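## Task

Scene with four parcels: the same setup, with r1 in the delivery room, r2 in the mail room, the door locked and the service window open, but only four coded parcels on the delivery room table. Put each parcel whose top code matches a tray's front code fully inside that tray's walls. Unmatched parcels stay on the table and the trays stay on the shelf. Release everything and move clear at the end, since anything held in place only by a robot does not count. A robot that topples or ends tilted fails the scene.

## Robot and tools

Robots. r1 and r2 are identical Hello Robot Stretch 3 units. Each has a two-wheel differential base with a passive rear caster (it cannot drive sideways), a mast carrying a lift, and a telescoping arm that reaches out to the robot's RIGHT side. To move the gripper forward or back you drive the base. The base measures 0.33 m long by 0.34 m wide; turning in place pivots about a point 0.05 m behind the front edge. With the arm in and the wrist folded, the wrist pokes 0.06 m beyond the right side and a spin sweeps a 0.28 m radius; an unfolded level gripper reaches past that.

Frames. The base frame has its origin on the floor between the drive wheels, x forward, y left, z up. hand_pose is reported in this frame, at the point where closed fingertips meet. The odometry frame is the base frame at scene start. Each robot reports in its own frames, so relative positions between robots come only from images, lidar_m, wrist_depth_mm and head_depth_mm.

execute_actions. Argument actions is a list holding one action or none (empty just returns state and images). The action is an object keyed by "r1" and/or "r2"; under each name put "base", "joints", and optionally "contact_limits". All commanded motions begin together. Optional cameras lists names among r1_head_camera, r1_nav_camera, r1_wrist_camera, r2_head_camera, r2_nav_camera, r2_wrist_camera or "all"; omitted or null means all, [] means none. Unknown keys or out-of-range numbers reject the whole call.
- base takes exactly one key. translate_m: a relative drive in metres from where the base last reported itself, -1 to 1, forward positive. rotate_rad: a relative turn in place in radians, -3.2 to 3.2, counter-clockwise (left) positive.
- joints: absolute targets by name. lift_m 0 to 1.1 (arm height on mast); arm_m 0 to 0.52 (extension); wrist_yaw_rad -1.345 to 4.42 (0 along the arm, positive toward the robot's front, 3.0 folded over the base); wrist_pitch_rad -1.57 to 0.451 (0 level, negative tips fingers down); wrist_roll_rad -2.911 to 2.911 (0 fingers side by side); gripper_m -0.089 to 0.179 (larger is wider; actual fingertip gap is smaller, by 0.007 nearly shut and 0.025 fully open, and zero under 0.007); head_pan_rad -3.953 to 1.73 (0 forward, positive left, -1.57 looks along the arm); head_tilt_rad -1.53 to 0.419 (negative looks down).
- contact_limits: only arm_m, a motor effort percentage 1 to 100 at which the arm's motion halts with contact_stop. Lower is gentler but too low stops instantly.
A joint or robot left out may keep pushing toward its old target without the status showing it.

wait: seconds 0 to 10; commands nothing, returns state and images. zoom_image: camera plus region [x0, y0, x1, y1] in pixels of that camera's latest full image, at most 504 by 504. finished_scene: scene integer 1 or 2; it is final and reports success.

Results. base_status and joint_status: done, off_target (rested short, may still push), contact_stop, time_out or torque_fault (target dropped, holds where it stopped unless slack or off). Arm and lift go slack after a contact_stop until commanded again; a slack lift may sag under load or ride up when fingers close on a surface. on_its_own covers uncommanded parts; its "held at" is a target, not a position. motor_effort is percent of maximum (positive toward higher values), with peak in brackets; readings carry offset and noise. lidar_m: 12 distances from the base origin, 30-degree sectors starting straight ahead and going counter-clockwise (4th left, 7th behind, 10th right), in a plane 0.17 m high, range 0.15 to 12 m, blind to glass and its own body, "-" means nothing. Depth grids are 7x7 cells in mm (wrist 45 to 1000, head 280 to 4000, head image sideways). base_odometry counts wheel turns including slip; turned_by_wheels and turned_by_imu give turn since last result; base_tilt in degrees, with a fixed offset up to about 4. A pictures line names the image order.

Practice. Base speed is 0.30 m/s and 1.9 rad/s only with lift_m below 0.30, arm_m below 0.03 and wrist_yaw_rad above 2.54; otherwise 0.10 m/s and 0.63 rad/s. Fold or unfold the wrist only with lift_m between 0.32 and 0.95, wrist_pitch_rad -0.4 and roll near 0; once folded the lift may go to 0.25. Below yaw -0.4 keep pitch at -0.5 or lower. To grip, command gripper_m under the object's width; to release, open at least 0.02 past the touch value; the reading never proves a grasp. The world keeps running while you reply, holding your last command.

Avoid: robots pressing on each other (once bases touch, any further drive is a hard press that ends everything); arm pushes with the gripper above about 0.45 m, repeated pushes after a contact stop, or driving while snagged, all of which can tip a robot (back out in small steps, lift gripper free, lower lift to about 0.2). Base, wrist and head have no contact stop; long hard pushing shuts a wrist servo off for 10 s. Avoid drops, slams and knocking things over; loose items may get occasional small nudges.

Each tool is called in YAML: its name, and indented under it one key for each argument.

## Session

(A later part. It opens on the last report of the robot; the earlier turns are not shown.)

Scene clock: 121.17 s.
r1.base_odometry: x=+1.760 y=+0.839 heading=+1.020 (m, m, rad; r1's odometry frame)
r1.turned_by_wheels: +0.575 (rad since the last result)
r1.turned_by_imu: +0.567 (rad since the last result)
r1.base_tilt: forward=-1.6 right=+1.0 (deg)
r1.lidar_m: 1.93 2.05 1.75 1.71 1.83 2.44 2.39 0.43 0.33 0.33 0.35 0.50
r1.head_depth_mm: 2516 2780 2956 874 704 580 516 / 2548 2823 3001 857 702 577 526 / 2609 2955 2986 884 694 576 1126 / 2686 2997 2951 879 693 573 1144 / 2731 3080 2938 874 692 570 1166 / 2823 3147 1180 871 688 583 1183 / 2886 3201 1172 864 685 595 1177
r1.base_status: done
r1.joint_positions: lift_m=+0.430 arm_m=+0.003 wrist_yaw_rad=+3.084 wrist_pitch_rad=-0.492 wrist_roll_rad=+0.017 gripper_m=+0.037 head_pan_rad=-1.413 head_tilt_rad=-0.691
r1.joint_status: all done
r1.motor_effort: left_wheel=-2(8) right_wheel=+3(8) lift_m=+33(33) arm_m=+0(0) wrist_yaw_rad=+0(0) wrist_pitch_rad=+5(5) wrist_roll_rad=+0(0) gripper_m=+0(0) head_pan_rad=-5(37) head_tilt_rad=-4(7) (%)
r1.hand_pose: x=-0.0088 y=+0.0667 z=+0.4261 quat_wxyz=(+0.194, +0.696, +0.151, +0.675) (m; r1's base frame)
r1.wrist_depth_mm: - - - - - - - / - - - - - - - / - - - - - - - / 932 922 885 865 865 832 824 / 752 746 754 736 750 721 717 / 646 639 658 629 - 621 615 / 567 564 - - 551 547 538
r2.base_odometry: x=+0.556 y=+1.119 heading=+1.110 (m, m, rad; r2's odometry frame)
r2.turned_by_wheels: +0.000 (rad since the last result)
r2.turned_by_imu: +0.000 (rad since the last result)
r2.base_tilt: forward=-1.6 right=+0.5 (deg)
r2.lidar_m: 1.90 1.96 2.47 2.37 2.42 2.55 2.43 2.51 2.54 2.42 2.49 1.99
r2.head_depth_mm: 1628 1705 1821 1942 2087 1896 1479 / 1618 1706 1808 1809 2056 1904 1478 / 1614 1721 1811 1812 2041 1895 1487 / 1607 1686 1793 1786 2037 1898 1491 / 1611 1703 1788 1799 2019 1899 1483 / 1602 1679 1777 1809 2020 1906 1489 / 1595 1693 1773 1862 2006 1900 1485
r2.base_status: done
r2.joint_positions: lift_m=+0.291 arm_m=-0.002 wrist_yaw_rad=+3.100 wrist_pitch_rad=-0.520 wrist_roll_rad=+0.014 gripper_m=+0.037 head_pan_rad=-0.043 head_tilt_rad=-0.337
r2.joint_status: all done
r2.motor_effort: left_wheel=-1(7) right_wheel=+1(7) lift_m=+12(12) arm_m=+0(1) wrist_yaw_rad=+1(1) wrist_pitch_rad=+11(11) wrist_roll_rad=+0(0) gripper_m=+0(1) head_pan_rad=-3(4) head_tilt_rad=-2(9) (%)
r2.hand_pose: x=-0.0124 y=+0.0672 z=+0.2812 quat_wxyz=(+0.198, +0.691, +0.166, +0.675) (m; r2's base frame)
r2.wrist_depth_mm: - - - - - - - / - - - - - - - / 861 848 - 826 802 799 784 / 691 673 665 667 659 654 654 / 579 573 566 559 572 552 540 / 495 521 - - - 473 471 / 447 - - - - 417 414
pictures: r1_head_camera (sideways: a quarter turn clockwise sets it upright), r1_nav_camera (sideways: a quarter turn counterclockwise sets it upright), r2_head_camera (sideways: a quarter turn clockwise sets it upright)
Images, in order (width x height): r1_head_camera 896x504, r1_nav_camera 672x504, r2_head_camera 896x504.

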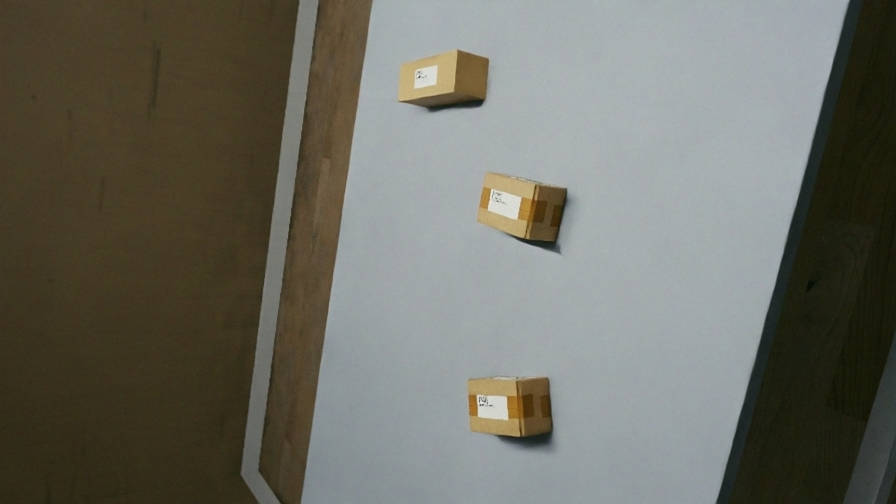

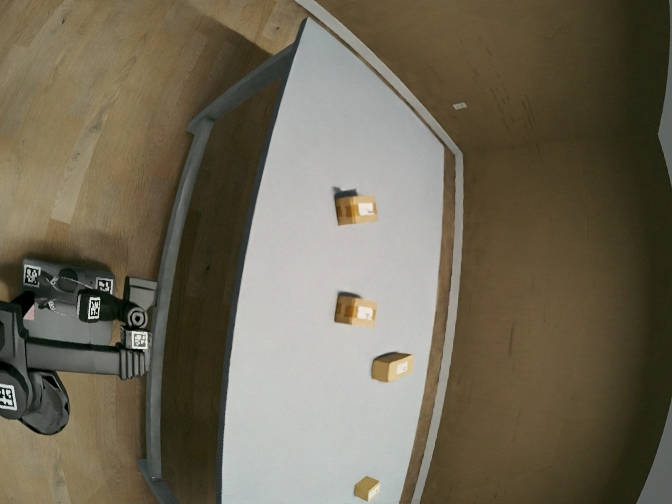

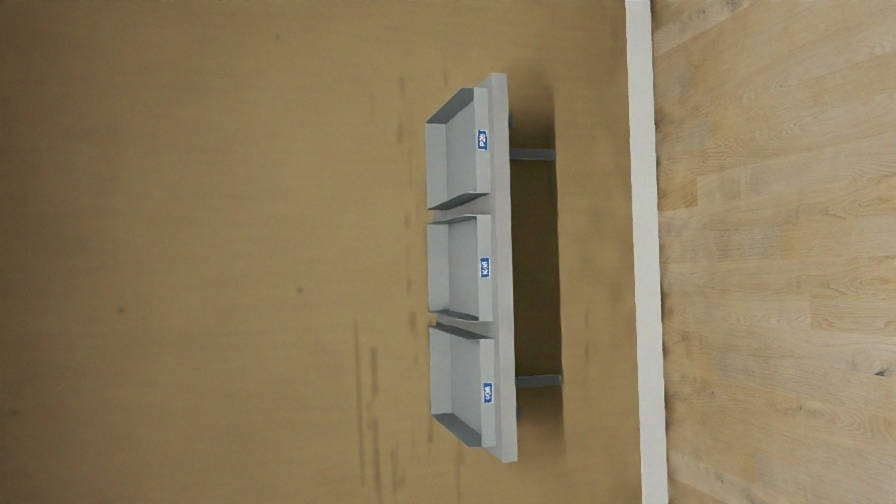

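zoom_image:
  camera: "r2_head_camera"
  region: [465, 122, 505, 157]

zoom_image:
  camera: "r2_head_camera"
  region: [467, 250, 507, 285]

zoom_image:
  camera: "r2_head_camera"
  region: [470, 375, 510, 410]

zoom_image:
  camera: "r1_head_camera"
  region: [483, 183, 523, 218]

zoom_image:
  camera: "r1_head_camera"
  region: [472, 388, 512, 423]

zoom_image:
  camera: "r1_head_camera"
  region: [405, 58, 445, 93]

Region (465, 122, 505, 157) of r2_head_camera's 896x504 image, scaled by 12.600, with more detail than that image has; it fills the top 441 rows of this view, and the rest is white.

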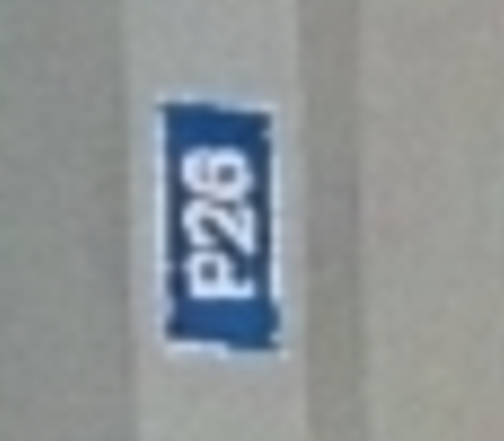

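Region (467, 250, 507, 285) of r2_head_camera's 896x504 image, scaled by 12.600, with more detail than that image has; it fills the top 441 rows of this view, and the rest is white.

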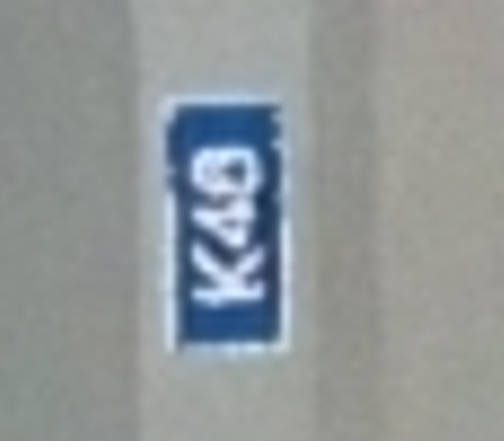

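Region (470, 375, 510, 410) of r2_head_camera's 896x504 image, scaled by 12.600, with more detail than that image has; it fills the top 441 rows of this view, and the rest is white.

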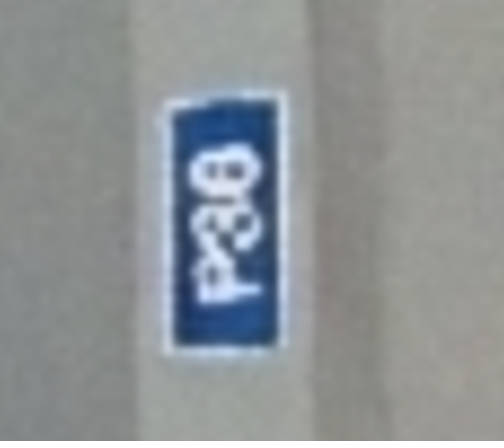

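Region (483, 183, 523, 218) of r1_head_camera's 896x504 image, scaled by 12.600, with more detail than that image has; it fills the top 441 rows of this view, and the rest is white.

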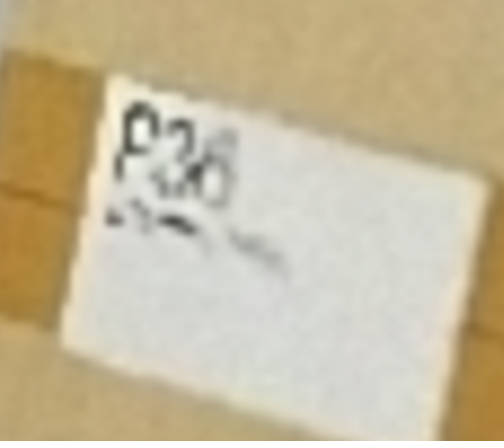

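Region (472, 388, 512, 423) of r1_head_camera's 896x504 image, scaled by 12.600, with more detail than that image has; it fills the top 441 rows of this view, and the rest is white.

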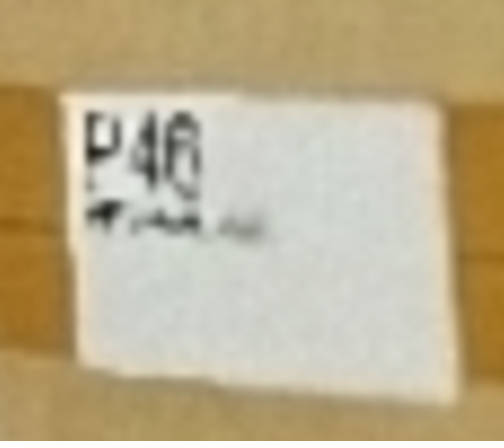

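Region (405, 58, 445, 93) of r1_head_camera's 896x504 image, scaled by 12.600, with more detail than that image has; it fills the top 441 rows of this view, and the rest is white.

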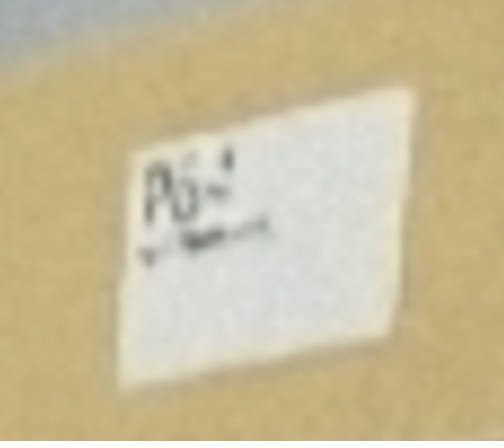

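zoom_image:
  camera: "r1_head_camera"
  region: [466, 160, 576, 260]

zoom_image:
  camera: "r1_nav_camera"
  region: [330, 454, 410, 504]

Region (466, 160, 576, 260) of r1_head_camera's 896x504 image, scaled by 4.582, with more detail than that image has; it fills the top 458 rows of this view, and the rest is white.

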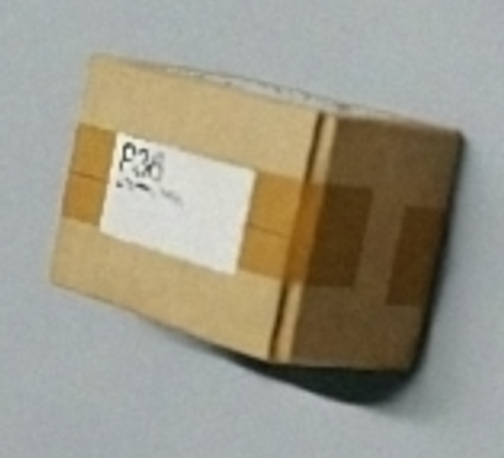

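Region (330, 454, 410, 504) of r1_nav_camera's 672x504 image, scaled by 6.300, with more detail than that image has; it fills the top 315 rows of this view, and the rest is white.

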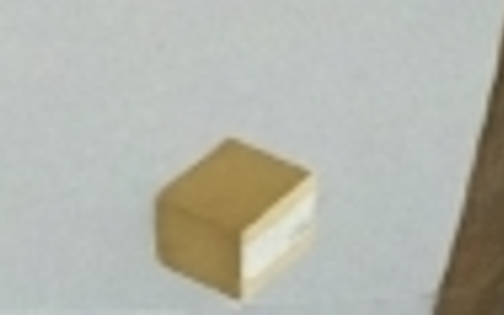

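execute_actions:
  actions:
    - {"r1": {"base": {"translate_m": 0.05}, "joints": {"lift_m": 0.80, "wrist_yaw_rad": 1.45, "head_pan_rad": -2.1, "head_tilt_rad": -0.58}}, "r2": {"base": {"translate_m": 0.45}, "joints": {"head_tilt_rad": -0.45}}}
  cameras: ["r1_head_camera", "r1_nav_camera", "r2_head_camera"]

Scene clock: 174.97 s.
r1.base_odometry: x=+1.786 y=+0.882 heading=+1.020 (m, m, rad; r1's odometry frame)
r1.turned_by_wheels: +0.000 (rad since the last result)
r1.turned_by_imu: +0.001 (rad since the last result)
r1.base_tilt: forward=-1.6 right=+1.0 (deg)
r1.lidar_m: 1.88 2.00 1.75 1.71 1.82 2.49 2.44 0.44 0.34 0.33 0.35 0.51
r1.head_depth_mm: 2969 3170 3281 1063 792 668 1274 / 3175 3500 3668 1052 787 630 1270 / 3030 3323 3567 997 782 624 562 / 2901 3174 3424 1035 780 620 557 / 2736 3016 3286 1031 773 619 542 / 2615 2862 3139 1021 769 615 527 / 2519 2766 3028 1014 763 612 517
r1.base_status: done
r1.joint_positions: lift_m=+0.800 arm_m=+0.003 wrist_yaw_rad=+1.452 wrist_pitch_rad=-0.492 wrist_roll_rad=+0.017 gripper_m=+0.037 head_pan_rad=-2.093 head_tilt_rad=-0.586
r1.joint_status: all done
r1.motor_effort: left_wheel=-3(2) right_wheel=+2(6) lift_m=+33(34) arm_m=+0(0) wrist_yaw_rad=-1(2) wrist_pitch_rad=+5(5) wrist_roll_rad=+0(0) gripper_m=+0(0) head_pan_rad=-4(41) head_tilt_rad=+2(14) (%)
r1.hand_pose: x=+0.1915 y=-0.1730 z=+0.7961 quat_wxyz=(+0.624, +0.587, -0.404, +0.321) (m; r1's base frame)
r1.wrist_depth_mm: - - - - - - 568 / - - - - - 402 394 / - - - - - 307 301 / - - - - - 266 245 / - - - - - - 207 / - - - - - - 183 / 970 936 938 909 892 899 175
r2.base_odometry: x=+0.756 y=+1.522 heading=+1.110 (m, m, rad; r2's odometry frame)
r2.turned_by_wheels: +0.000 (rad since the last result)
r2.turned_by_imu: +0.000 (rad since the last result)
r2.base_tilt: forward=-1.6 right=+0.5 (deg)
r2.lidar_m: 1.45 1.49 2.00 2.38 2.45 3.04 2.88 2.97 2.52 2.40 2.12 1.52
r2.head_depth_mm: 1208 1299 1396 1469 1667 1673 1348 / 1201 1294 1398 1336 1669 1676 1349 / 1202 1292 1385 1269 1661 1685 1354 / 1193 1294 1385 1352 1648 1680 1368 / 1180 1275 1384 1350 1646 1690 1362 / 1180 1279 1364 1368 1630 1703 1364 / 1178 1266 1365 1343 1616 1701 1362
r2.base_status: done
r2.joint_positions: lift_m=+0.291 arm_m=-0.002 wrist_yaw_rad=+3.100 wrist_pitch_rad=-0.520 wrist_roll_rad=+0.014 gripper_m=+0.037 head_pan_rad=-0.043 head_tilt_rad=-0.445
r2.joint_status: all done
r2.motor_effort: left_wheel=-1(7) right_wheel=+1(6) lift_m=+12(12) arm_m=+1(1) wrist_yaw_rad=+0(0) wrist_pitch_rad=+11(11) wrist_roll_rad=+0(0) gripper_m=-1(0) head_pan_rad=-3(3) head_tilt_rad=-3(16) (%)
r2.hand_pose: x=-0.0124 y=+0.0672 z=+0.2812 quat_wxyz=(+0.198, +0.691, +0.166, +0.675) (m; r2's base frame)
r2.wrist_depth_mm: - - - - - - - / - - - - - - - / 874 850 - 832 809 807 796 / 691 684 667 667 659 650 639 / 582 568 567 564 574 549 542 / 493 522 - - - 472 470 / 445 - - - - 417 416
pictures: r1_head_camera (sideways: a quarter turn clockwise sets it upright), r1_nav_camera (sideways: a quarter turn counterclockwise sets it upright), r2_head_camera (sideways: a quarter turn clockwise sets it upright)
Images, in order (width x height): r1_head_camera 896x504, r1_nav_camera 672x504, r2_head_camera 896x504.

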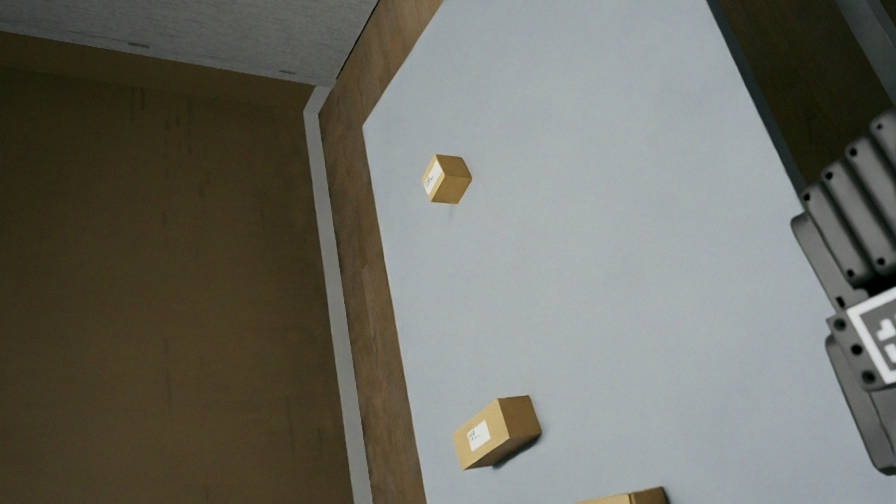

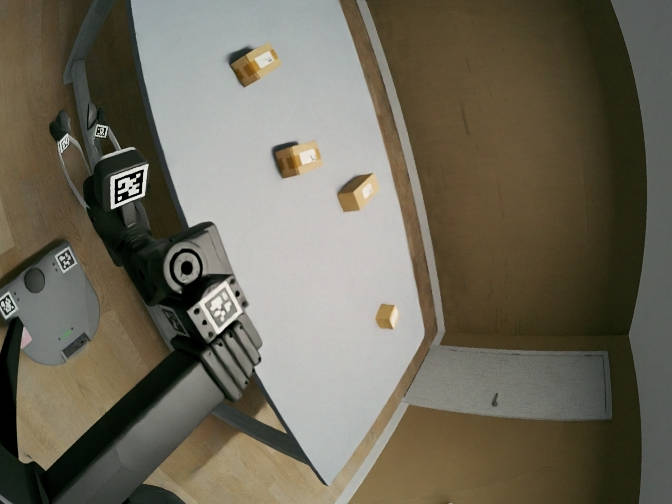

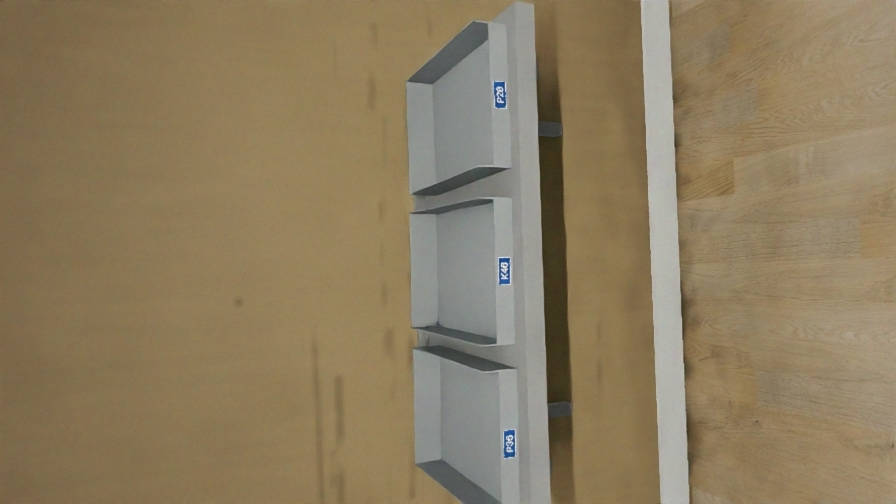

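zoom_image:
  camera: "r2_head_camera"
  region: [485, 420, 535, 465]

zoom_image:
  camera: "r2_head_camera"
  region: [480, 248, 530, 293]

zoom_image:
  camera: "r2_head_camera"
  region: [475, 72, 525, 117]

zoom_image:
  camera: "r1_head_camera"
  region: [415, 148, 480, 210]

zoom_image:
  camera: "r1_head_camera"
  region: [458, 415, 500, 457]

Region (485, 420, 535, 465) of r2_head_camera's 896x504 image, scaled by 10.080, with more detail than that image has; it fills the top 454 rows of this view, and the rest is white.

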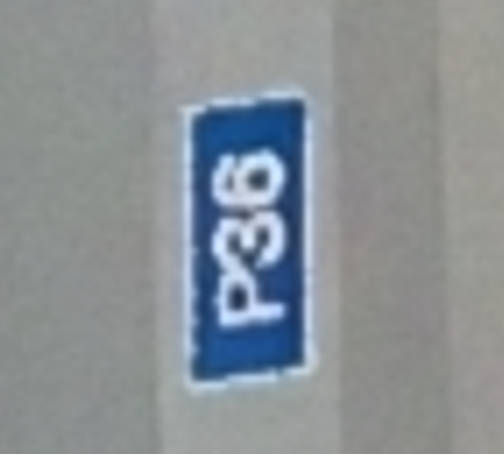

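Region (480, 248, 530, 293) of r2_head_camera's 896x504 image, scaled by 10.080, with more detail than that image has; it fills the top 454 rows of this view, and the rest is white.

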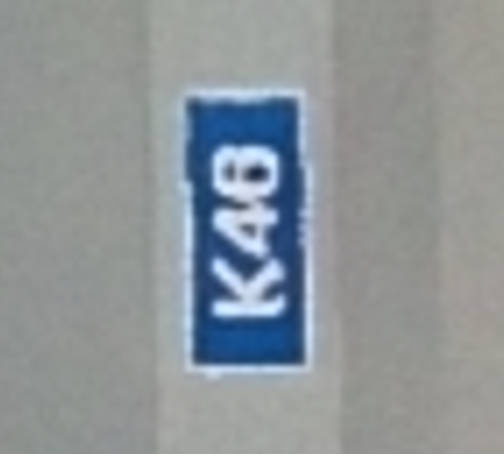

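Region (475, 72, 525, 117) of r2_head_camera's 896x504 image, scaled by 10.080, with more detail than that image has; it fills the top 454 rows of this view, and the rest is white.

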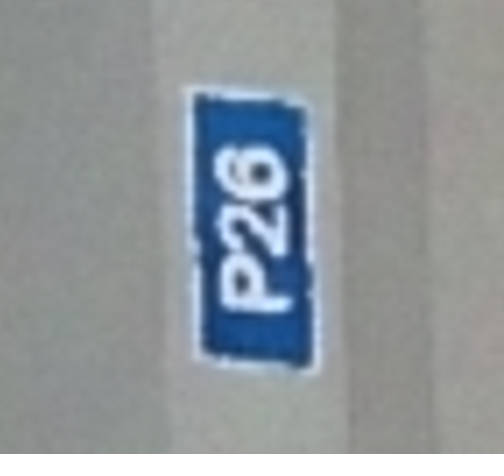

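Region (415, 148, 480, 210) of r1_head_camera's 896x504 image, scaled by 7.754, with more detail than that image has; it fills the top 481 rows of this view, and the rest is white.

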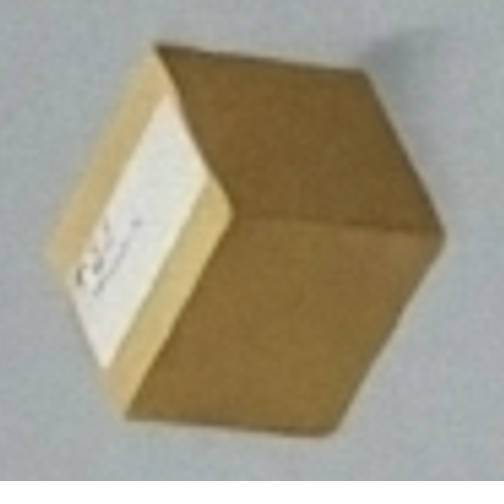

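Region (458, 415, 500, 457) of r1_head_camera's 896x504 image, scaled by 12.000, with more detail than that image has.

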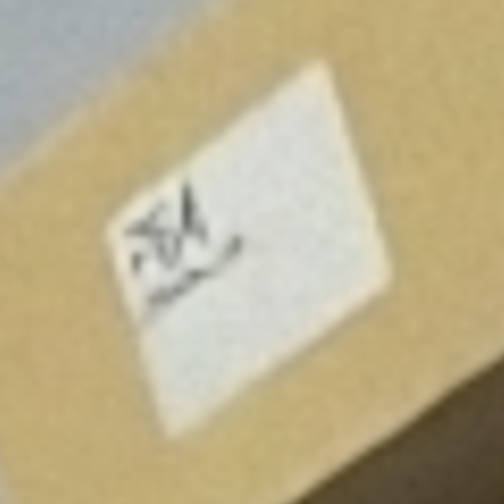

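execute_actions:
  actions:
    - {"r1": {"joints": {"lift_m": 0.815, "wrist_yaw_rad": -0.075, "arm_m": 0.13, "gripper_m": 0.125, "head_pan_rad": -1.62, "head_tilt_rad": -0.75}}, "r2": {"base": {"rotate_rad": -0.089}, "joints": {"head_pan_rad": -1.6, "head_tilt_rad": -0.2}}}
  cameras: ["r1_head_camera", "r1_wrist_camera"]

Scene clock: 204.10 s.
r1.base_odometry: x=+1.786 y=+0.882 heading=+1.020 (m, m, rad; r1's odometry frame)
r1.turned_by_wheels: +0.000 (rad since the last result)
r1.turned_by_imu: +0.001 (rad since the last result)
r1.base_tilt: forward=-1.6 right=+1.0 (deg)
r1.lidar_m: 1.88 2.00 1.75 1.71 1.82 2.49 2.44 0.44 0.34 0.33 0.35 0.51
r1.head_depth_mm: 2618 2945 1111 842 692 - - / 2620 2930 1100 834 - 541 1156 / 2623 2955 1094 828 - 544 1177 / 2641 2953 1085 837 - 543 1173 / 2628 2985 1073 821 651 566 1166 / 2637 2946 1070 813 657 563 1164 / 2660 3010 1065 807 653 561 1159
r1.base_status: not commanded
r1.joint_positions: lift_m=+0.815 arm_m=+0.130 wrist_yaw_rad=-0.073 wrist_pitch_rad=-0.492 wrist_roll_rad=+0.017 gripper_m=+0.125 head_pan_rad=-1.627 head_tilt_rad=-0.741
r1.joint_status: all done
r1.motor_effort: left_wheel=-2(3) right_wheel=+2(2) lift_m=+33(36) arm_m=+3(2) wrist_yaw_rad=-1(0) wrist_pitch_rad=+5(5) wrist_roll_rad=+0(0) gripper_m=+0(96) head_pan_rad=+3(31) head_tilt_rad=-4(17) (%)
r1.hand_pose: x=-0.0372 y=-0.4886 z=+0.8111 quat_wxyz=(+0.673, +0.146, -0.697, -0.199) (m; r1's base frame)
r1.wrist_depth_mm: - - - - - - - / 496 481 469 460 388 414 426 / 365 361 350 249 343 337 331 / 269 288 282 210 274 272 270 / 232 240 236 225 231 236 227 / 206 208 202 201 199 - 195 / 181 178 177 176 175 173 172
r2.base_odometry: x=+0.756 y=+1.522 heading=+1.021 (m, m, rad; r2's odometry frame)
r2.turned_by_wheels: -0.089 (rad since the last result)
r2.turned_by_imu: -0.088 (rad since the last result)
r2.base_tilt: forward=-1.6 right=+0.6 (deg)
r2.lidar_m: 1.45 1.46 1.85 2.38 2.41 3.02 2.89 2.93 2.60 2.40 2.36 1.56
r2.head_depth_mm: 2221 2301 2345 2456 2516 2276 1690 / 2191 2274 2368 2439 2533 2276 1692 / 2171 2213 2335 2386 2482 2274 1700 / 2147 2218 2318 2390 2438 2284 1688 / 2122 2214 2240 2337 2458 2280 1687 / 2091 2188 2229 2284 2389 2287 1705 / 2062 2164 2209 2296 2386 2289 1690
r2.base_status: done
r2.joint_positions: lift_m=+0.291 arm_m=-0.002 wrist_yaw_rad=+3.100 wrist_pitch_rad=-0.520 wrist_roll_rad=+0.014 gripper_m=+0.037 head_pan_rad=-1.593 head_tilt_rad=-0.211
r2.joint_status: all done
r2.motor_effort: left_wheel=+2(7) right_wheel=-1(5) lift_m=+12(12) arm_m=+0(0) wrist_yaw_rad=+0(1) wrist_pitch_rad=+11(11) wrist_roll_rad=+0(0) gripper_m=+0(1) head_pan_rad=-4(44) head_tilt_rad=+5(27) (%)
r2.hand_pose: x=-0.0124 y=+0.0672 z=+0.2812 quat_wxyz=(+0.198, +0.691, +0.166, +0.675) (m; r2's base frame)
r2.wrist_depth_mm: - - - - - - - / - - - - - - - / 856 844 - 822 816 805 778 / 688 680 664 667 656 658 643 / 573 573 567 560 567 551 541 / 494 518 - - - 472 470 / 449 - - - - 416 413
pictures: r1_head_camera (sideways: a quarter turn clockwise sets it upright), r1_wrist_camera
Images, in order (width x height): r1_head_camera 896x504, r1_wrist_camera 644x364.

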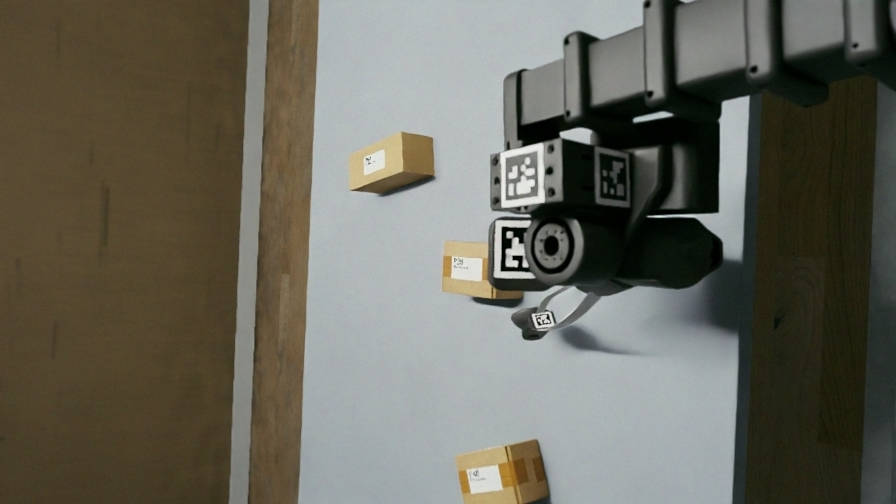

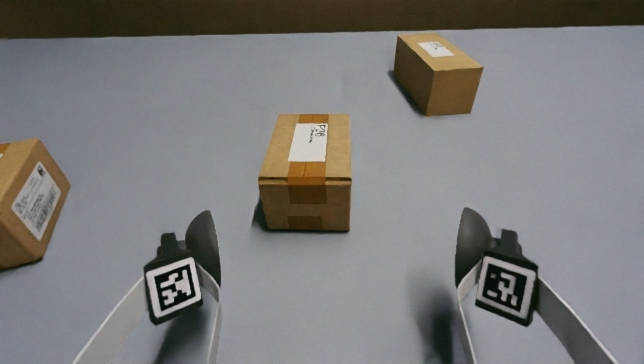

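zoom_image:
  camera: "r1_wrist_camera"
  region: [240, 100, 380, 240]

Region (240, 100, 380, 240) of r1_wrist_camera's 644x364 image, scaled by 3.600.

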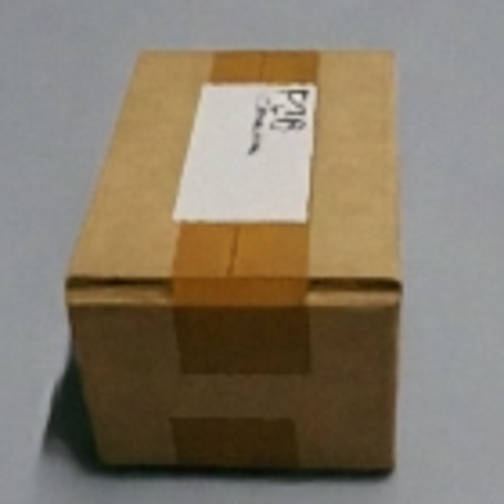

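execute_actions:
  actions:
    - {"r1": {"base": {"translate_m": 0.013}, "joints": {"lift_m": 0.790, "wrist_yaw_rad": -0.095, "arm_m": 0.237, "gripper_m": 0.102}}, "r2": {"base": {"translate_m": -0.13}, "joints": {"head_pan_rad": -2.9}}}
  cameras: ["r1_wrist_camera", "r2_head_camera"]

Scene clock: 216.50 s.
r1.base_odometry: x=+1.793 y=+0.893 heading=+1.019 (m, m, rad; r1's odometry frame)
r1.turned_by_wheels: +0.000 (rad since the last result)
r1.turned_by_imu: +0.001 (rad since the last result)
r1.base_tilt: forward=-1.5 right=+1.0 (deg)
r1.lidar_m: 1.87 1.98 1.74 1.71 1.81 2.51 2.45 0.44 0.34 0.33 0.35 0.51
r1.head_depth_mm: 2620 2937 1110 835 692 590 - / 2608 2954 1103 850 - 546 1155 / 2634 2971 1091 843 631 571 1174 / 2635 2950 1085 918 629 568 1167 / 2660 2985 1074 821 661 565 1163 / 2640 3005 1071 812 658 564 1161 / 2651 3004 1059 809 654 563 1159
r1.base_status: done
r1.joint_positions: lift_m=+0.790 arm_m=+0.237 wrist_yaw_rad=-0.094 wrist_pitch_rad=-0.492 wrist_roll_rad=+0.017 gripper_m=+0.102 head_pan_rad=-1.627 head_tilt_rad=-0.741
r1.joint_status: all done
r1.motor_effort: left_wheel=-3(4) right_wheel=+2(5) lift_m=+19(27) arm_m=+3(2) wrist_yaw_rad=-1(2) wrist_pitch_rad=+6(5) wrist_roll_rad=+0(0) gripper_m=+0(88) head_pan_rad=+4(3) head_tilt_rad=-4(5) (%)
r1.hand_pose: x=-0.0417 y=-0.5952 z=+0.7867 quat_wxyz=(+0.671, +0.138, -0.699, -0.206) (m; r1's base frame)
r1.wrist_depth_mm: - - - - - - - / 421 413 400 395 341 252 371 / 313 306 302 299 294 260 285 / 249 247 243 161 228 235 231 / 208 206 203 135 143 200 195 / 179 177 120 116 119 174 168 / 155 154 149 110 117 149 148
r2.base_odometry: x=+0.688 y=+1.412 heading=+1.021 (m, m, rad; r2's odometry frame)
r2.turned_by_wheels: +0.000 (rad since the last result)
r2.turned_by_imu: +0.000 (rad since the last result)
r2.base_tilt: forward=-1.6 right=+0.5 (deg)
r2.lidar_m: 1.58 1.60 2.02 2.36 2.39 2.98 2.76 2.79 2.61 2.42 2.45 1.70
r2.head_depth_mm: 2333 2447 2523 2609 2696 2273 1675 / 2397 2454 - 2700 2795 2252 1672 / 2464 2500 2664 2743 2769 2262 1688 / 2467 2559 2674 2730 2835 2275 1696 / 2503 2605 2689 2729 2887 2253 1701 / 2556 2685 2748 2889 2956 2292 1692 / 2618 2683 2799 2901 3020 2304 1700
r2.base_status: done
r2.joint_positions: lift_m=+0.291 arm_m=-0.002 wrist_yaw_rad=+3.100 wrist_pitch_rad=-0.520 wrist_roll_rad=+0.014 gripper_m=+0.037 head_pan_rad=-2.893 head_tilt_rad=-0.210
r2.joint_status: all done
r2.motor_effort: left_wheel=+1(7) right_wheel=-1(7) lift_m=+12(12) arm_m=+0(0) wrist_yaw_rad=+2(0) wrist_pitch_rad=+11(11) wrist_roll_rad=+0(0) gripper_m=+0(0) head_pan_rad=-3(44) head_tilt_rad=+4(6) (%)
r2.hand_pose: x=-0.0124 y=+0.0672 z=+0.2812 quat_wxyz=(+0.198, +0.691, +0.166, +0.675) (m; r2's base frame)
r2.wrist_depth_mm: - - - - - - - / - - - - - - - / 860 847 - 824 805 794 789 / 691 688 661 667 665 650 645 / 571 571 560 560 567 550 540 / 495 518 - - - 473 473 / 448 - - - - 419 416
pictures: r1_wrist_camera, r2_head_camera (sideways: a quarter turn clockwise sets it upright)
Images, in order (width x height): r1_wrist_camera 644x364, r2_head_camera 896x504.

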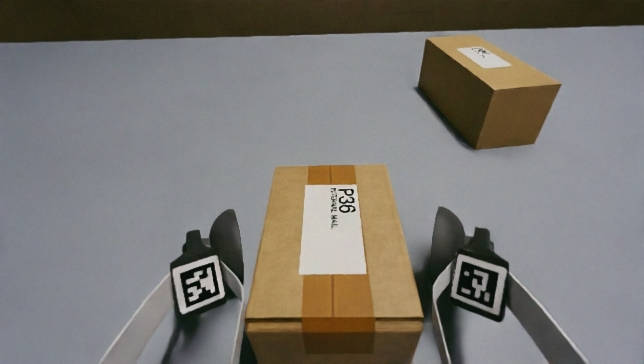

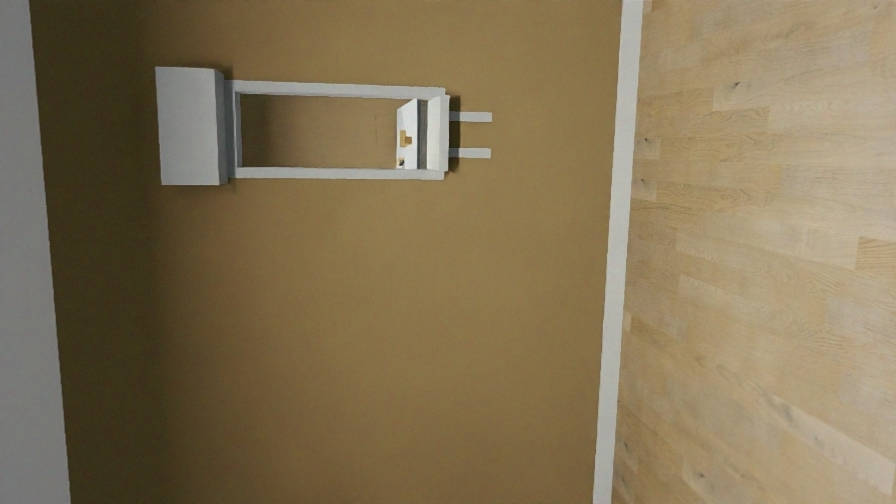

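execute_actions:
  actions:
    - {"r1": {"joints": {"gripper_m": 0.015}}, "r2": {"base": {"translate_m": -0.06}, "joints": {"head_pan_rad": -3.09}}}
  cameras: ["r1_wrist_camera", "r2_head_camera"]

Scene clock: 247.97 s.
r1.base_odometry: x=+1.793 y=+0.893 heading=+1.019 (m, m, rad; r1's odometry frame)
r1.turned_by_wheels: +0.000 (rad since the last result)
r1.turned_by_imu: +0.001 (rad since the last result)
r1.base_tilt: forward=-1.5 right=+1.0 (deg)
r1.lidar_m: 1.87 1.99 1.75 1.71 1.81 2.50 2.45 0.44 0.34 0.33 0.35 0.51
r1.head_depth_mm: 2608 2917 1110 838 691 590 - / 2619 2943 1101 849 - 546 1154 / 2627 2974 1091 845 631 571 1175 / 2603 2958 1083 914 629 568 1173 / 2634 2984 1073 819 659 566 1169 / 2638 2987 1067 814 657 565 1162 / 2657 3029 1061 811 654 562 1156
r1.base_status: not commanded
r1.joint_positions: lift_m=+0.790 arm_m=+0.237 wrist_yaw_rad=-0.094 wrist_pitch_rad=-0.492 wrist_roll_rad=+0.017 gripper_m=+0.017 head_pan_rad=-1.627 head_tilt_rad=-0.741
r1.joint_status: all done
r1.motor_effort: left_wheel=-2(2) right_wheel=+2(2) lift_m=+19(20) arm_m=+3(3) wrist_yaw_rad=-1(1) wrist_pitch_rad=+5(5) wrist_roll_rad=+0(0) gripper_m=-35(99) head_pan_rad=+3(3) head_tilt_rad=-5(4) (%)
r1.hand_pose: x=-0.0417 y=-0.5952 z=+0.7867 quat_wxyz=(+0.671, +0.138, -0.699, -0.206) (m; r1's base frame)
r1.wrist_depth_mm: - - - - - - - / 418 409 399 392 346 252 370 / 313 310 305 297 295 259 285 / 248 247 244 161 228 235 231 / 208 205 204 134 139 197 195 / 177 177 120 116 115 173 168 / 155 154 149 111 119 149 148
r2.base_odometry: x=+0.657 y=+1.360 heading=+1.021 (m, m, rad; r2's odometry frame)
r2.turned_by_wheels: +0.000 (rad since the last result)
r2.turned_by_imu: +0.000 (rad since the last result)
r2.base_tilt: forward=-1.6 right=+0.5 (deg)
r2.lidar_m: 1.64 1.66 2.09 2.35 2.39 2.91 2.70 2.73 2.63 2.42 2.46 1.78
r2.head_depth_mm: 2435 2500 2571 2657 2783 2246 1686 / 2413 2483 2574 2665 2749 2256 1676 / 2392 2485 2577 2717 2746 2242 1689 / 2402 2434 - 2667 2746 2266 1708 / 2404 2473 2567 2656 2766 2281 1693 / 2364 2475 2517 2640 2706 2281 1708 / 2361 2448 2538 2669 2721 2299 1690
r2.base_status: done
r2.joint_positions: lift_m=+0.291 arm_m=-0.002 wrist_yaw_rad=+3.100 wrist_pitch_rad=-0.520 wrist_roll_rad=+0.014 gripper_m=+0.037 head_pan_rad=-3.083 head_tilt_rad=-0.209
r2.joint_status: all done
r2.motor_effort: left_wheel=+1(6) right_wheel=-1(6) lift_m=+12(12) arm_m=+0(0) wrist_yaw_rad=+0(0) wrist_pitch_rad=+11(11) wrist_roll_rad=+0(0) gripper_m=-1(0) head_pan_rad=-4(20) head_tilt_rad=+5(4) (%)
r2.hand_pose: x=-0.0124 y=+0.0672 z=+0.2812 quat_wxyz=(+0.198, +0.691, +0.166, +0.675) (m; r2's base frame)
r2.wrist_depth_mm: - - - - - - - / - - - - - - - / 864 868 - 825 810 790 786 / 687 683 675 671 666 651 642 / 584 575 568 562 572 551 542 / 494 518 - - - 475 470 / 447 - - - - 419 413
pictures: r1_wrist_camera, r2_head_camera (sideways: a quarter turn clockwise sets it upright)
Images, in order (width x height): r1_wrist_camera 644x364, r2_head_camera 896x504.

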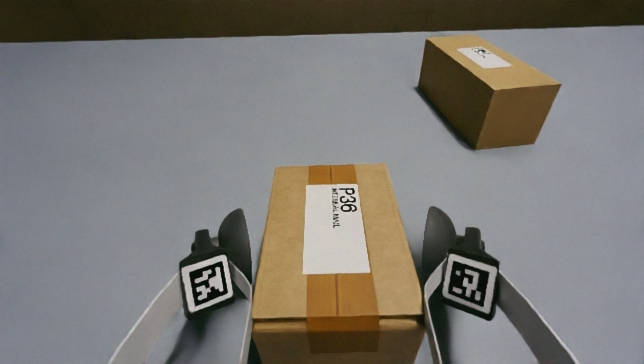

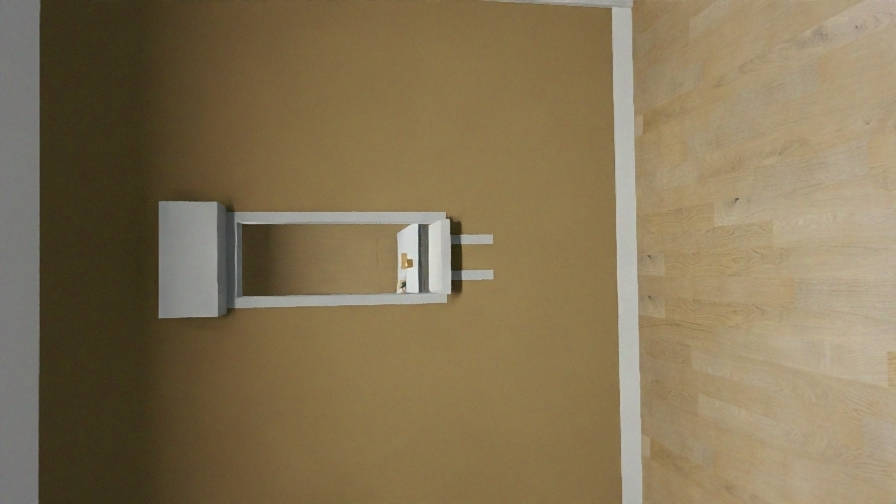

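zoom_image:
  camera: "r1_wrist_camera"
  region: [170, 150, 510, 364]

Region (170, 150, 510, 364) of r1_wrist_camera's 644x364 image, scaled by 1.482; it fills the top 317 rows of this view, and the rest is white.

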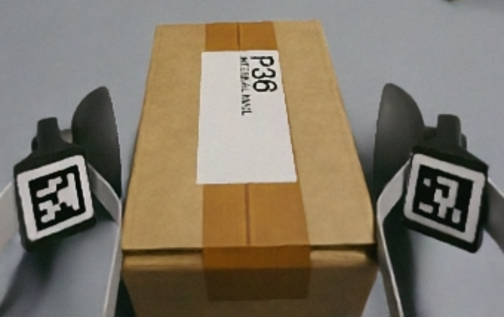

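execute_actions:
  actions:
    - {"r1": {"joints": {"gripper_m": 0.12}}}
  cameras: []

execute_actions:
  actions:
    - {"r1": {"joints": {"lift_m": 0.862, "arm_m": 0.305, "wrist_pitch_rad": -0.6}}}
  cameras: ["r1_wrist_camera"]

Scene clock: 272.97 s.
r1.base_odometry: x=+1.793 y=+0.893 heading=+1.019 (m, m, rad; r1's odometry frame)
r1.turned_by_wheels: +0.000 (rad since the last result)
r1.turned_by_imu: +0.001 (rad since the last result)
r1.base_tilt: forward=-1.6 right=+0.9 (deg)
r1.lidar_m: 1.87 1.99 1.74 1.71 1.82 2.50 2.45 0.44 0.34 0.33 0.35 0.51
r1.head_depth_mm: 2609 2929 1113 836 692 591 - / 2620 2941 1099 849 - 547 1151 / 2619 2958 1093 844 632 571 1177 / 2613 2961 1088 917 628 569 1173 / 2628 2920 1074 832 660 566 1167 / 2632 2988 1062 813 656 563 1162 / 2630 2985 1061 810 655 563 1163
r1.base_status: not commanded
r1.joint_positions: lift_m=+0.790 arm_m=+0.237 wrist_yaw_rad=-0.094 wrist_pitch_rad=-0.492 wrist_roll_rad=+0.017 gripper_m=+0.120 head_pan_rad=-1.627 head_tilt_rad=-0.741
r1.joint_status: all done
r1.motor_effort: left_wheel=-2(2) right_wheel=+1(2) lift_m=+20(19) arm_m=+3(3) wrist_yaw_rad=-1(1) wrist_pitch_rad=+5(6) wrist_roll_rad=+0(0) gripper_m=+1(96) head_pan_rad=+3(4) head_tilt_rad=-5(5) (%)
r1.hand_pose: x=-0.0417 y=-0.5952 z=+0.7867 quat_wxyz=(+0.671, +0.138, -0.699, -0.206) (m; r1's base frame)
r1.wrist_depth_mm: - - - - - - - / 421 414 404 392 347 252 369 / 312 305 303 299 295 261 283 / 250 246 242 162 228 235 232 / 208 206 203 135 186 203 195 / 178 177 168 116 119 - 168 / 155 154 149 111 116 149 147
r2.base_odometry: x=+0.657 y=+1.360 heading=+1.021 (m, m, rad; r2's odometry frame)
r2.turned_by_wheels: +0.000 (rad since the last result)
r2.turned_by_imu: +0.000 (rad since the last result)
r2.base_tilt: forward=-1.6 right=+0.6 (deg)
r2.lidar_m: 1.64 1.65 2.10 2.36 2.39 2.91 2.70 2.73 2.62 2.43 2.46 1.77
r2.head_depth_mm: 2405 2526 2602 2697 2751 2254 1679 / 2390 2522 2556 2657 2758 2240 1699 / 2404 2481 2549 2678 2758 2270 1674 / 2415 2472 - 2693 2756 2299 1691 / 2418 2464 2566 2624 2751 2297 1698 / 2379 2436 2564 2632 2744 2280 1700 / 2399 2463 2542 2620 2711 2302 1692
r2.base_status: not commanded
r2.joint_positions: lift_m=+0.291 arm_m=-0.002 wrist_yaw_rad=+3.100 wrist_pitch_rad=-0.520 wrist_roll_rad=+0.014 gripper_m=+0.037 head_pan_rad=-3.083 head_tilt_rad=-0.209
r2.joint_status: not commanded
r2.motor_effort: left_wheel=+1(1) right_wheel=+0(1) lift_m=+12(12) arm_m=+0(0) wrist_yaw_rad=+0(1) wrist_pitch_rad=+11(11) wrist_roll_rad=+0(1) gripper_m=+0(0) head_pan_rad=-4(3) head_tilt_rad=+4(5) (%)
r2.hand_pose: x=-0.0124 y=+0.0673 z=+0.2812 quat_wxyz=(+0.198, +0.691, +0.166, +0.675) (m; r2's base frame)
r2.wrist_depth_mm: - - - - - - - / - - - - - - - / 861 847 - 821 809 798 791 / 696 681 664 676 661 653 639 / 572 573 569 556 571 549 544 / 499 517 - - - 475 469 / 443 - - - - 419 414
pictures: none
No camera images: the call's "cameras" was empty. Leave "cameras" out to get every camera's image.

Scene clock: 274.63 s.
r1.base_odometry: x=+1.793 y=+0.893 heading=+1.019 (m, m, rad; r1's odometry frame)
r1.turned_by_wheels: +0.000 (rad since the last result)
r1.turned_by_imu: +0.000 (rad since the last result)
r1.base_tilt: forward=-1.7 right=+1.0 (deg)
r1.lidar_m: 1.87 1.99 1.75 1.71 1.82 2.49 2.45 0.44 0.34 0.33 0.35 0.51
r1.head_depth_mm: 2603 2929 1111 870 - - - / 2600 2918 2965 - 650 548 1179 / 2615 2964 3035 774 666 571 1171 / 2637 2972 2938 694 663 569 1169 / 2655 2978 1078 814 660 567 1170 / 2630 2977 1065 815 657 564 1163 / 2659 2997 1059 811 654 561 1160
r1.base_status: not commanded
r1.joint_positions: lift_m=+0.862 arm_m=+0.305 wrist_yaw_rad=-0.094 wrist_pitch_rad=-0.610 wrist_roll_rad=+0.017 gripper_m=+0.120 head_pan_rad=-1.627 head_tilt_rad=-0.741
r1.joint_status: all done
r1.motor_effort: left_wheel=-2(2) right_wheel=+1(2) lift_m=+33(33) arm_m=+3(1) wrist_yaw_rad=+0(1) wrist_pitch_rad=+4(13) wrist_roll_rad=+0(0) gripper_m=-1(0) head_pan_rad=+4(4) head_tilt_rad=-4(4) (%)
r1.hand_pose: x=-0.0400 y=-0.6451 z=+0.8339 quat_wxyz=(+0.658, +0.178, -0.689, -0.246) (m; r1's base frame)
r1.wrist_depth_mm: - - - - - - - / 448 441 432 421 410 407 401 / 362 356 352 348 330 256 330 / 305 303 296 293 289 240 272 / 262 261 259 254 254 253 247 / 229 230 225 224 222 - 219 / 206 204 202 153 190 196 195
r2.base_odometry: x=+0.657 y=+1.360 heading=+1.021 (m, m, rad; r2's odometry frame)
r2.turned_by_wheels: +0.000 (rad since the last result)
r2.turned_by_imu: +0.000 (rad since the last result)
r2.base_tilt: forward=-1.5 right=+0.4 (deg)
r2.lidar_m: 1.64 1.66 2.09 2.36 2.38 2.92 2.70 2.73 2.63 2.43 2.46 1.77
r2.head_depth_mm: 2435 2481 2627 2672 2769 2253 1682 / 2390 2489 2577 2677 2749 2274 1694 / 2411 2487 2556 2690 2752 2257 1702 / 2401 2436 - 2708 2771 2293 1689 / 2389 2453 2585 2643 2740 2283 1695 / 2435 2442 2538 2648 2714 2281 1698 / 2387 2453 2549 2633 2720 2270 1702
r2.base_status: not commanded
r2.joint_positions: lift_m=+0.291 arm_m=-0.002 wrist_yaw_rad=+3.100 wrist_pitch_rad=-0.520 wrist_roll_rad=+0.014 gripper_m=+0.037 head_pan_rad=-3.083 head_tilt_rad=-0.209
r2.joint_status: not commanded
r2.motor_effort: left_wheel=+1(1) right_wheel=-1(2) lift_m=+12(12) arm_m=+1(0) wrist_yaw_rad=+0(0) wrist_pitch_rad=+11(11) wrist_roll_rad=+0(0) gripper_m=+0(0) head_pan_rad=-4(4) head_tilt_rad=+5(4) (%)
r2.hand_pose: x=-0.0124 y=+0.0673 z=+0.2812 quat_wxyz=(+0.198, +0.691, +0.166, +0.675) (m; r2's base frame)
r2.wrist_depth_mm: - - - - - - - / - - - - - - - / 856 847 - 832 817 804 798 / 685 680 664 665 655 654 643 / 574 570 568 564 569 551 544 / 497 522 - - - 477 471 / 445 - - - - 418 418
pictures: r1_wrist_camera
Images, in order (width x height): r1_wrist_camera 644x364.

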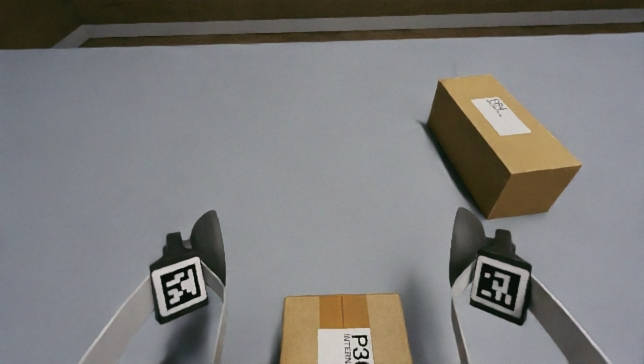

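zoom_image:
  camera: "r1_wrist_camera"
  region: [460, 85, 540, 145]

execute_actions:
  actions:
    - {"r1": {"joints": {"lift_m": 0.857, "wrist_pitch_rad": -0.85, "gripper_m": 0.015}}}
  cameras: ["r1_wrist_camera", "r1_nav_camera"]

Region (460, 85, 540, 145) of r1_wrist_camera's 644x364 image, scaled by 6.300; it fills the top 378 rows of this view, and the rest is white.

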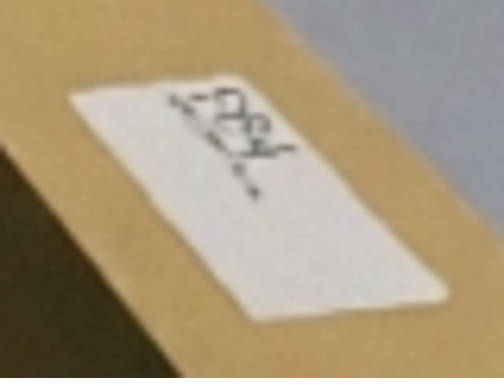

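Scene clock: 284.00 s.
r1.base_odometry: x=+1.793 y=+0.893 heading=+1.019 (m, m, rad; r1's odometry frame)
r1.turned_by_wheels: +0.000 (rad since the last result)
r1.turned_by_imu: +0.001 (rad since the last result)
r1.base_tilt: forward=-1.5 right=+1.0 (deg)
r1.lidar_m: 1.87 1.98 1.75 1.71 1.82 2.51 2.45 0.44 0.34 0.33 0.35 0.51
r1.head_depth_mm: 2583 2959 1111 866 - - - / 2601 2957 2838 - 651 559 1184 / 2634 2970 2951 777 666 572 1174 / 2618 2964 2931 - 664 568 1169 / 2630 2957 1077 818 661 566 1161 / 2632 3000 1065 813 658 565 1166 / 2665 2971 1059 810 655 561 1159
r1.base_status: not commanded
r1.joint_positions: lift_m=+0.857 arm_m=+0.305 wrist_yaw_rad=-0.095 wrist_pitch_rad=-0.852 wrist_roll_rad=+0.017 gripper_m=+0.016 head_pan_rad=-1.627 head_tilt_rad=-0.741
r1.joint_status: all done
r1.motor_effort: left_wheel=-3(2) right_wheel=+1(2) lift_m=+19(28) arm_m=+3(3) wrist_yaw_rad=+0(1) wrist_pitch_rad=+1(4) wrist_roll_rad=+0(0) gripper_m=-25(99) head_pan_rad=+3(3) head_tilt_rad=-4(4) (%)
r1.hand_pose: x=-0.0358 y=-0.5996 z=+0.7873 quat_wxyz=(+0.624, +0.259, -0.662, -0.325) (m; r1's base frame)
r1.wrist_depth_mm: 307 301 296 292 287 215 211 / 271 268 261 260 256 235 241 / 242 240 236 233 230 228 224 / 219 216 215 153 206 208 206 / 201 198 198 141 142 191 188 / 183 182 175 130 130 176 175 / 170 170 167 121 123 164 162
r2.base_odometry: x=+0.657 y=+1.360 heading=+1.021 (m, m, rad; r2's odometry frame)
r2.turned_by_wheels: +0.000 (rad since the last result)
r2.turned_by_imu: +0.000 (rad since the last result)
r2.base_tilt: forward=-1.6 right=+0.5 (deg)
r2.lidar_m: 1.64 1.66 2.09 2.35 2.39 2.90 2.70 2.74 2.62 2.43 2.46 1.77
r2.head_depth_mm: 2431 2511 2594 2679 2803 2253 1684 / 2420 2507 2593 2653 2762 2264 1698 / 2415 2470 2568 2652 2754 2252 1691 / 2404 2436 - 2718 2725 2284 1687 / 2369 2476 2538 2631 2719 2289 1708 / 2380 2452 2535 2641 2696 2272 1699 / 2384 2477 2538 2574 2717 2280 1711
r2.base_status: not commanded
r2.joint_positions: lift_m=+0.291 arm_m=-0.002 wrist_yaw_rad=+3.100 wrist_pitch_rad=-0.520 wrist_roll_rad=+0.014 gripper_m=+0.037 head_pan_rad=-3.083 head_tilt_rad=-0.209
r2.joint_status: not commanded
r2.motor_effort: left_wheel=+1(1) right_wheel=+0(1) lift_m=+12(12) arm_m=+0(0) wrist_yaw_rad=+1(0) wrist_pitch_rad=+11(11) wrist_roll_rad=+0(0) gripper_m=+0(0) head_pan_rad=-3(3) head_tilt_rad=+5(5) (%)
r2.hand_pose: x=-0.0124 y=+0.0673 z=+0.2812 quat_wxyz=(+0.198, +0.691, +0.166, +0.675) (m; r2's base frame)
r2.wrist_depth_mm: - - - - - - - / - - - - - - - / 871 861 - 819 813 804 792 / 698 680 667 667 663 649 639 / 583 569 569 556 573 548 539 / 494 522 - - - 477 470 / 450 - - - - 418 414
pictures: r1_nav_camera (sideways: a quarter turn counterclockwise sets it upright), r1_wrist_camera
Images, in order (width x height): r1_nav_camera 672x504, r1_wrist_camera 644x364.

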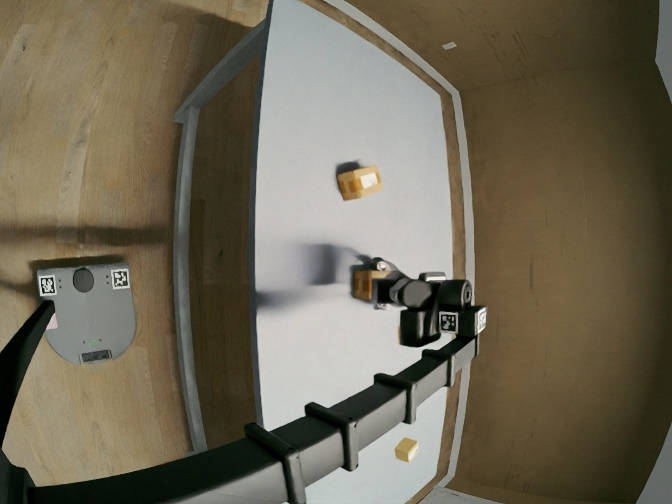

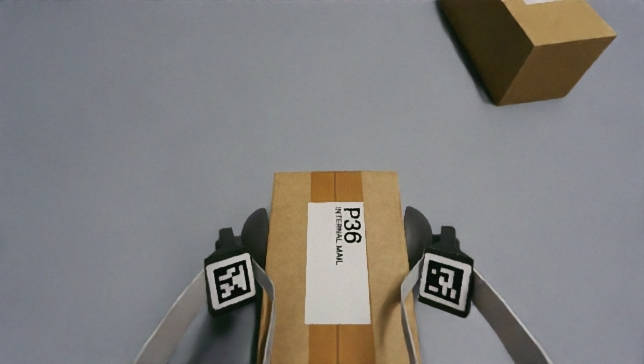

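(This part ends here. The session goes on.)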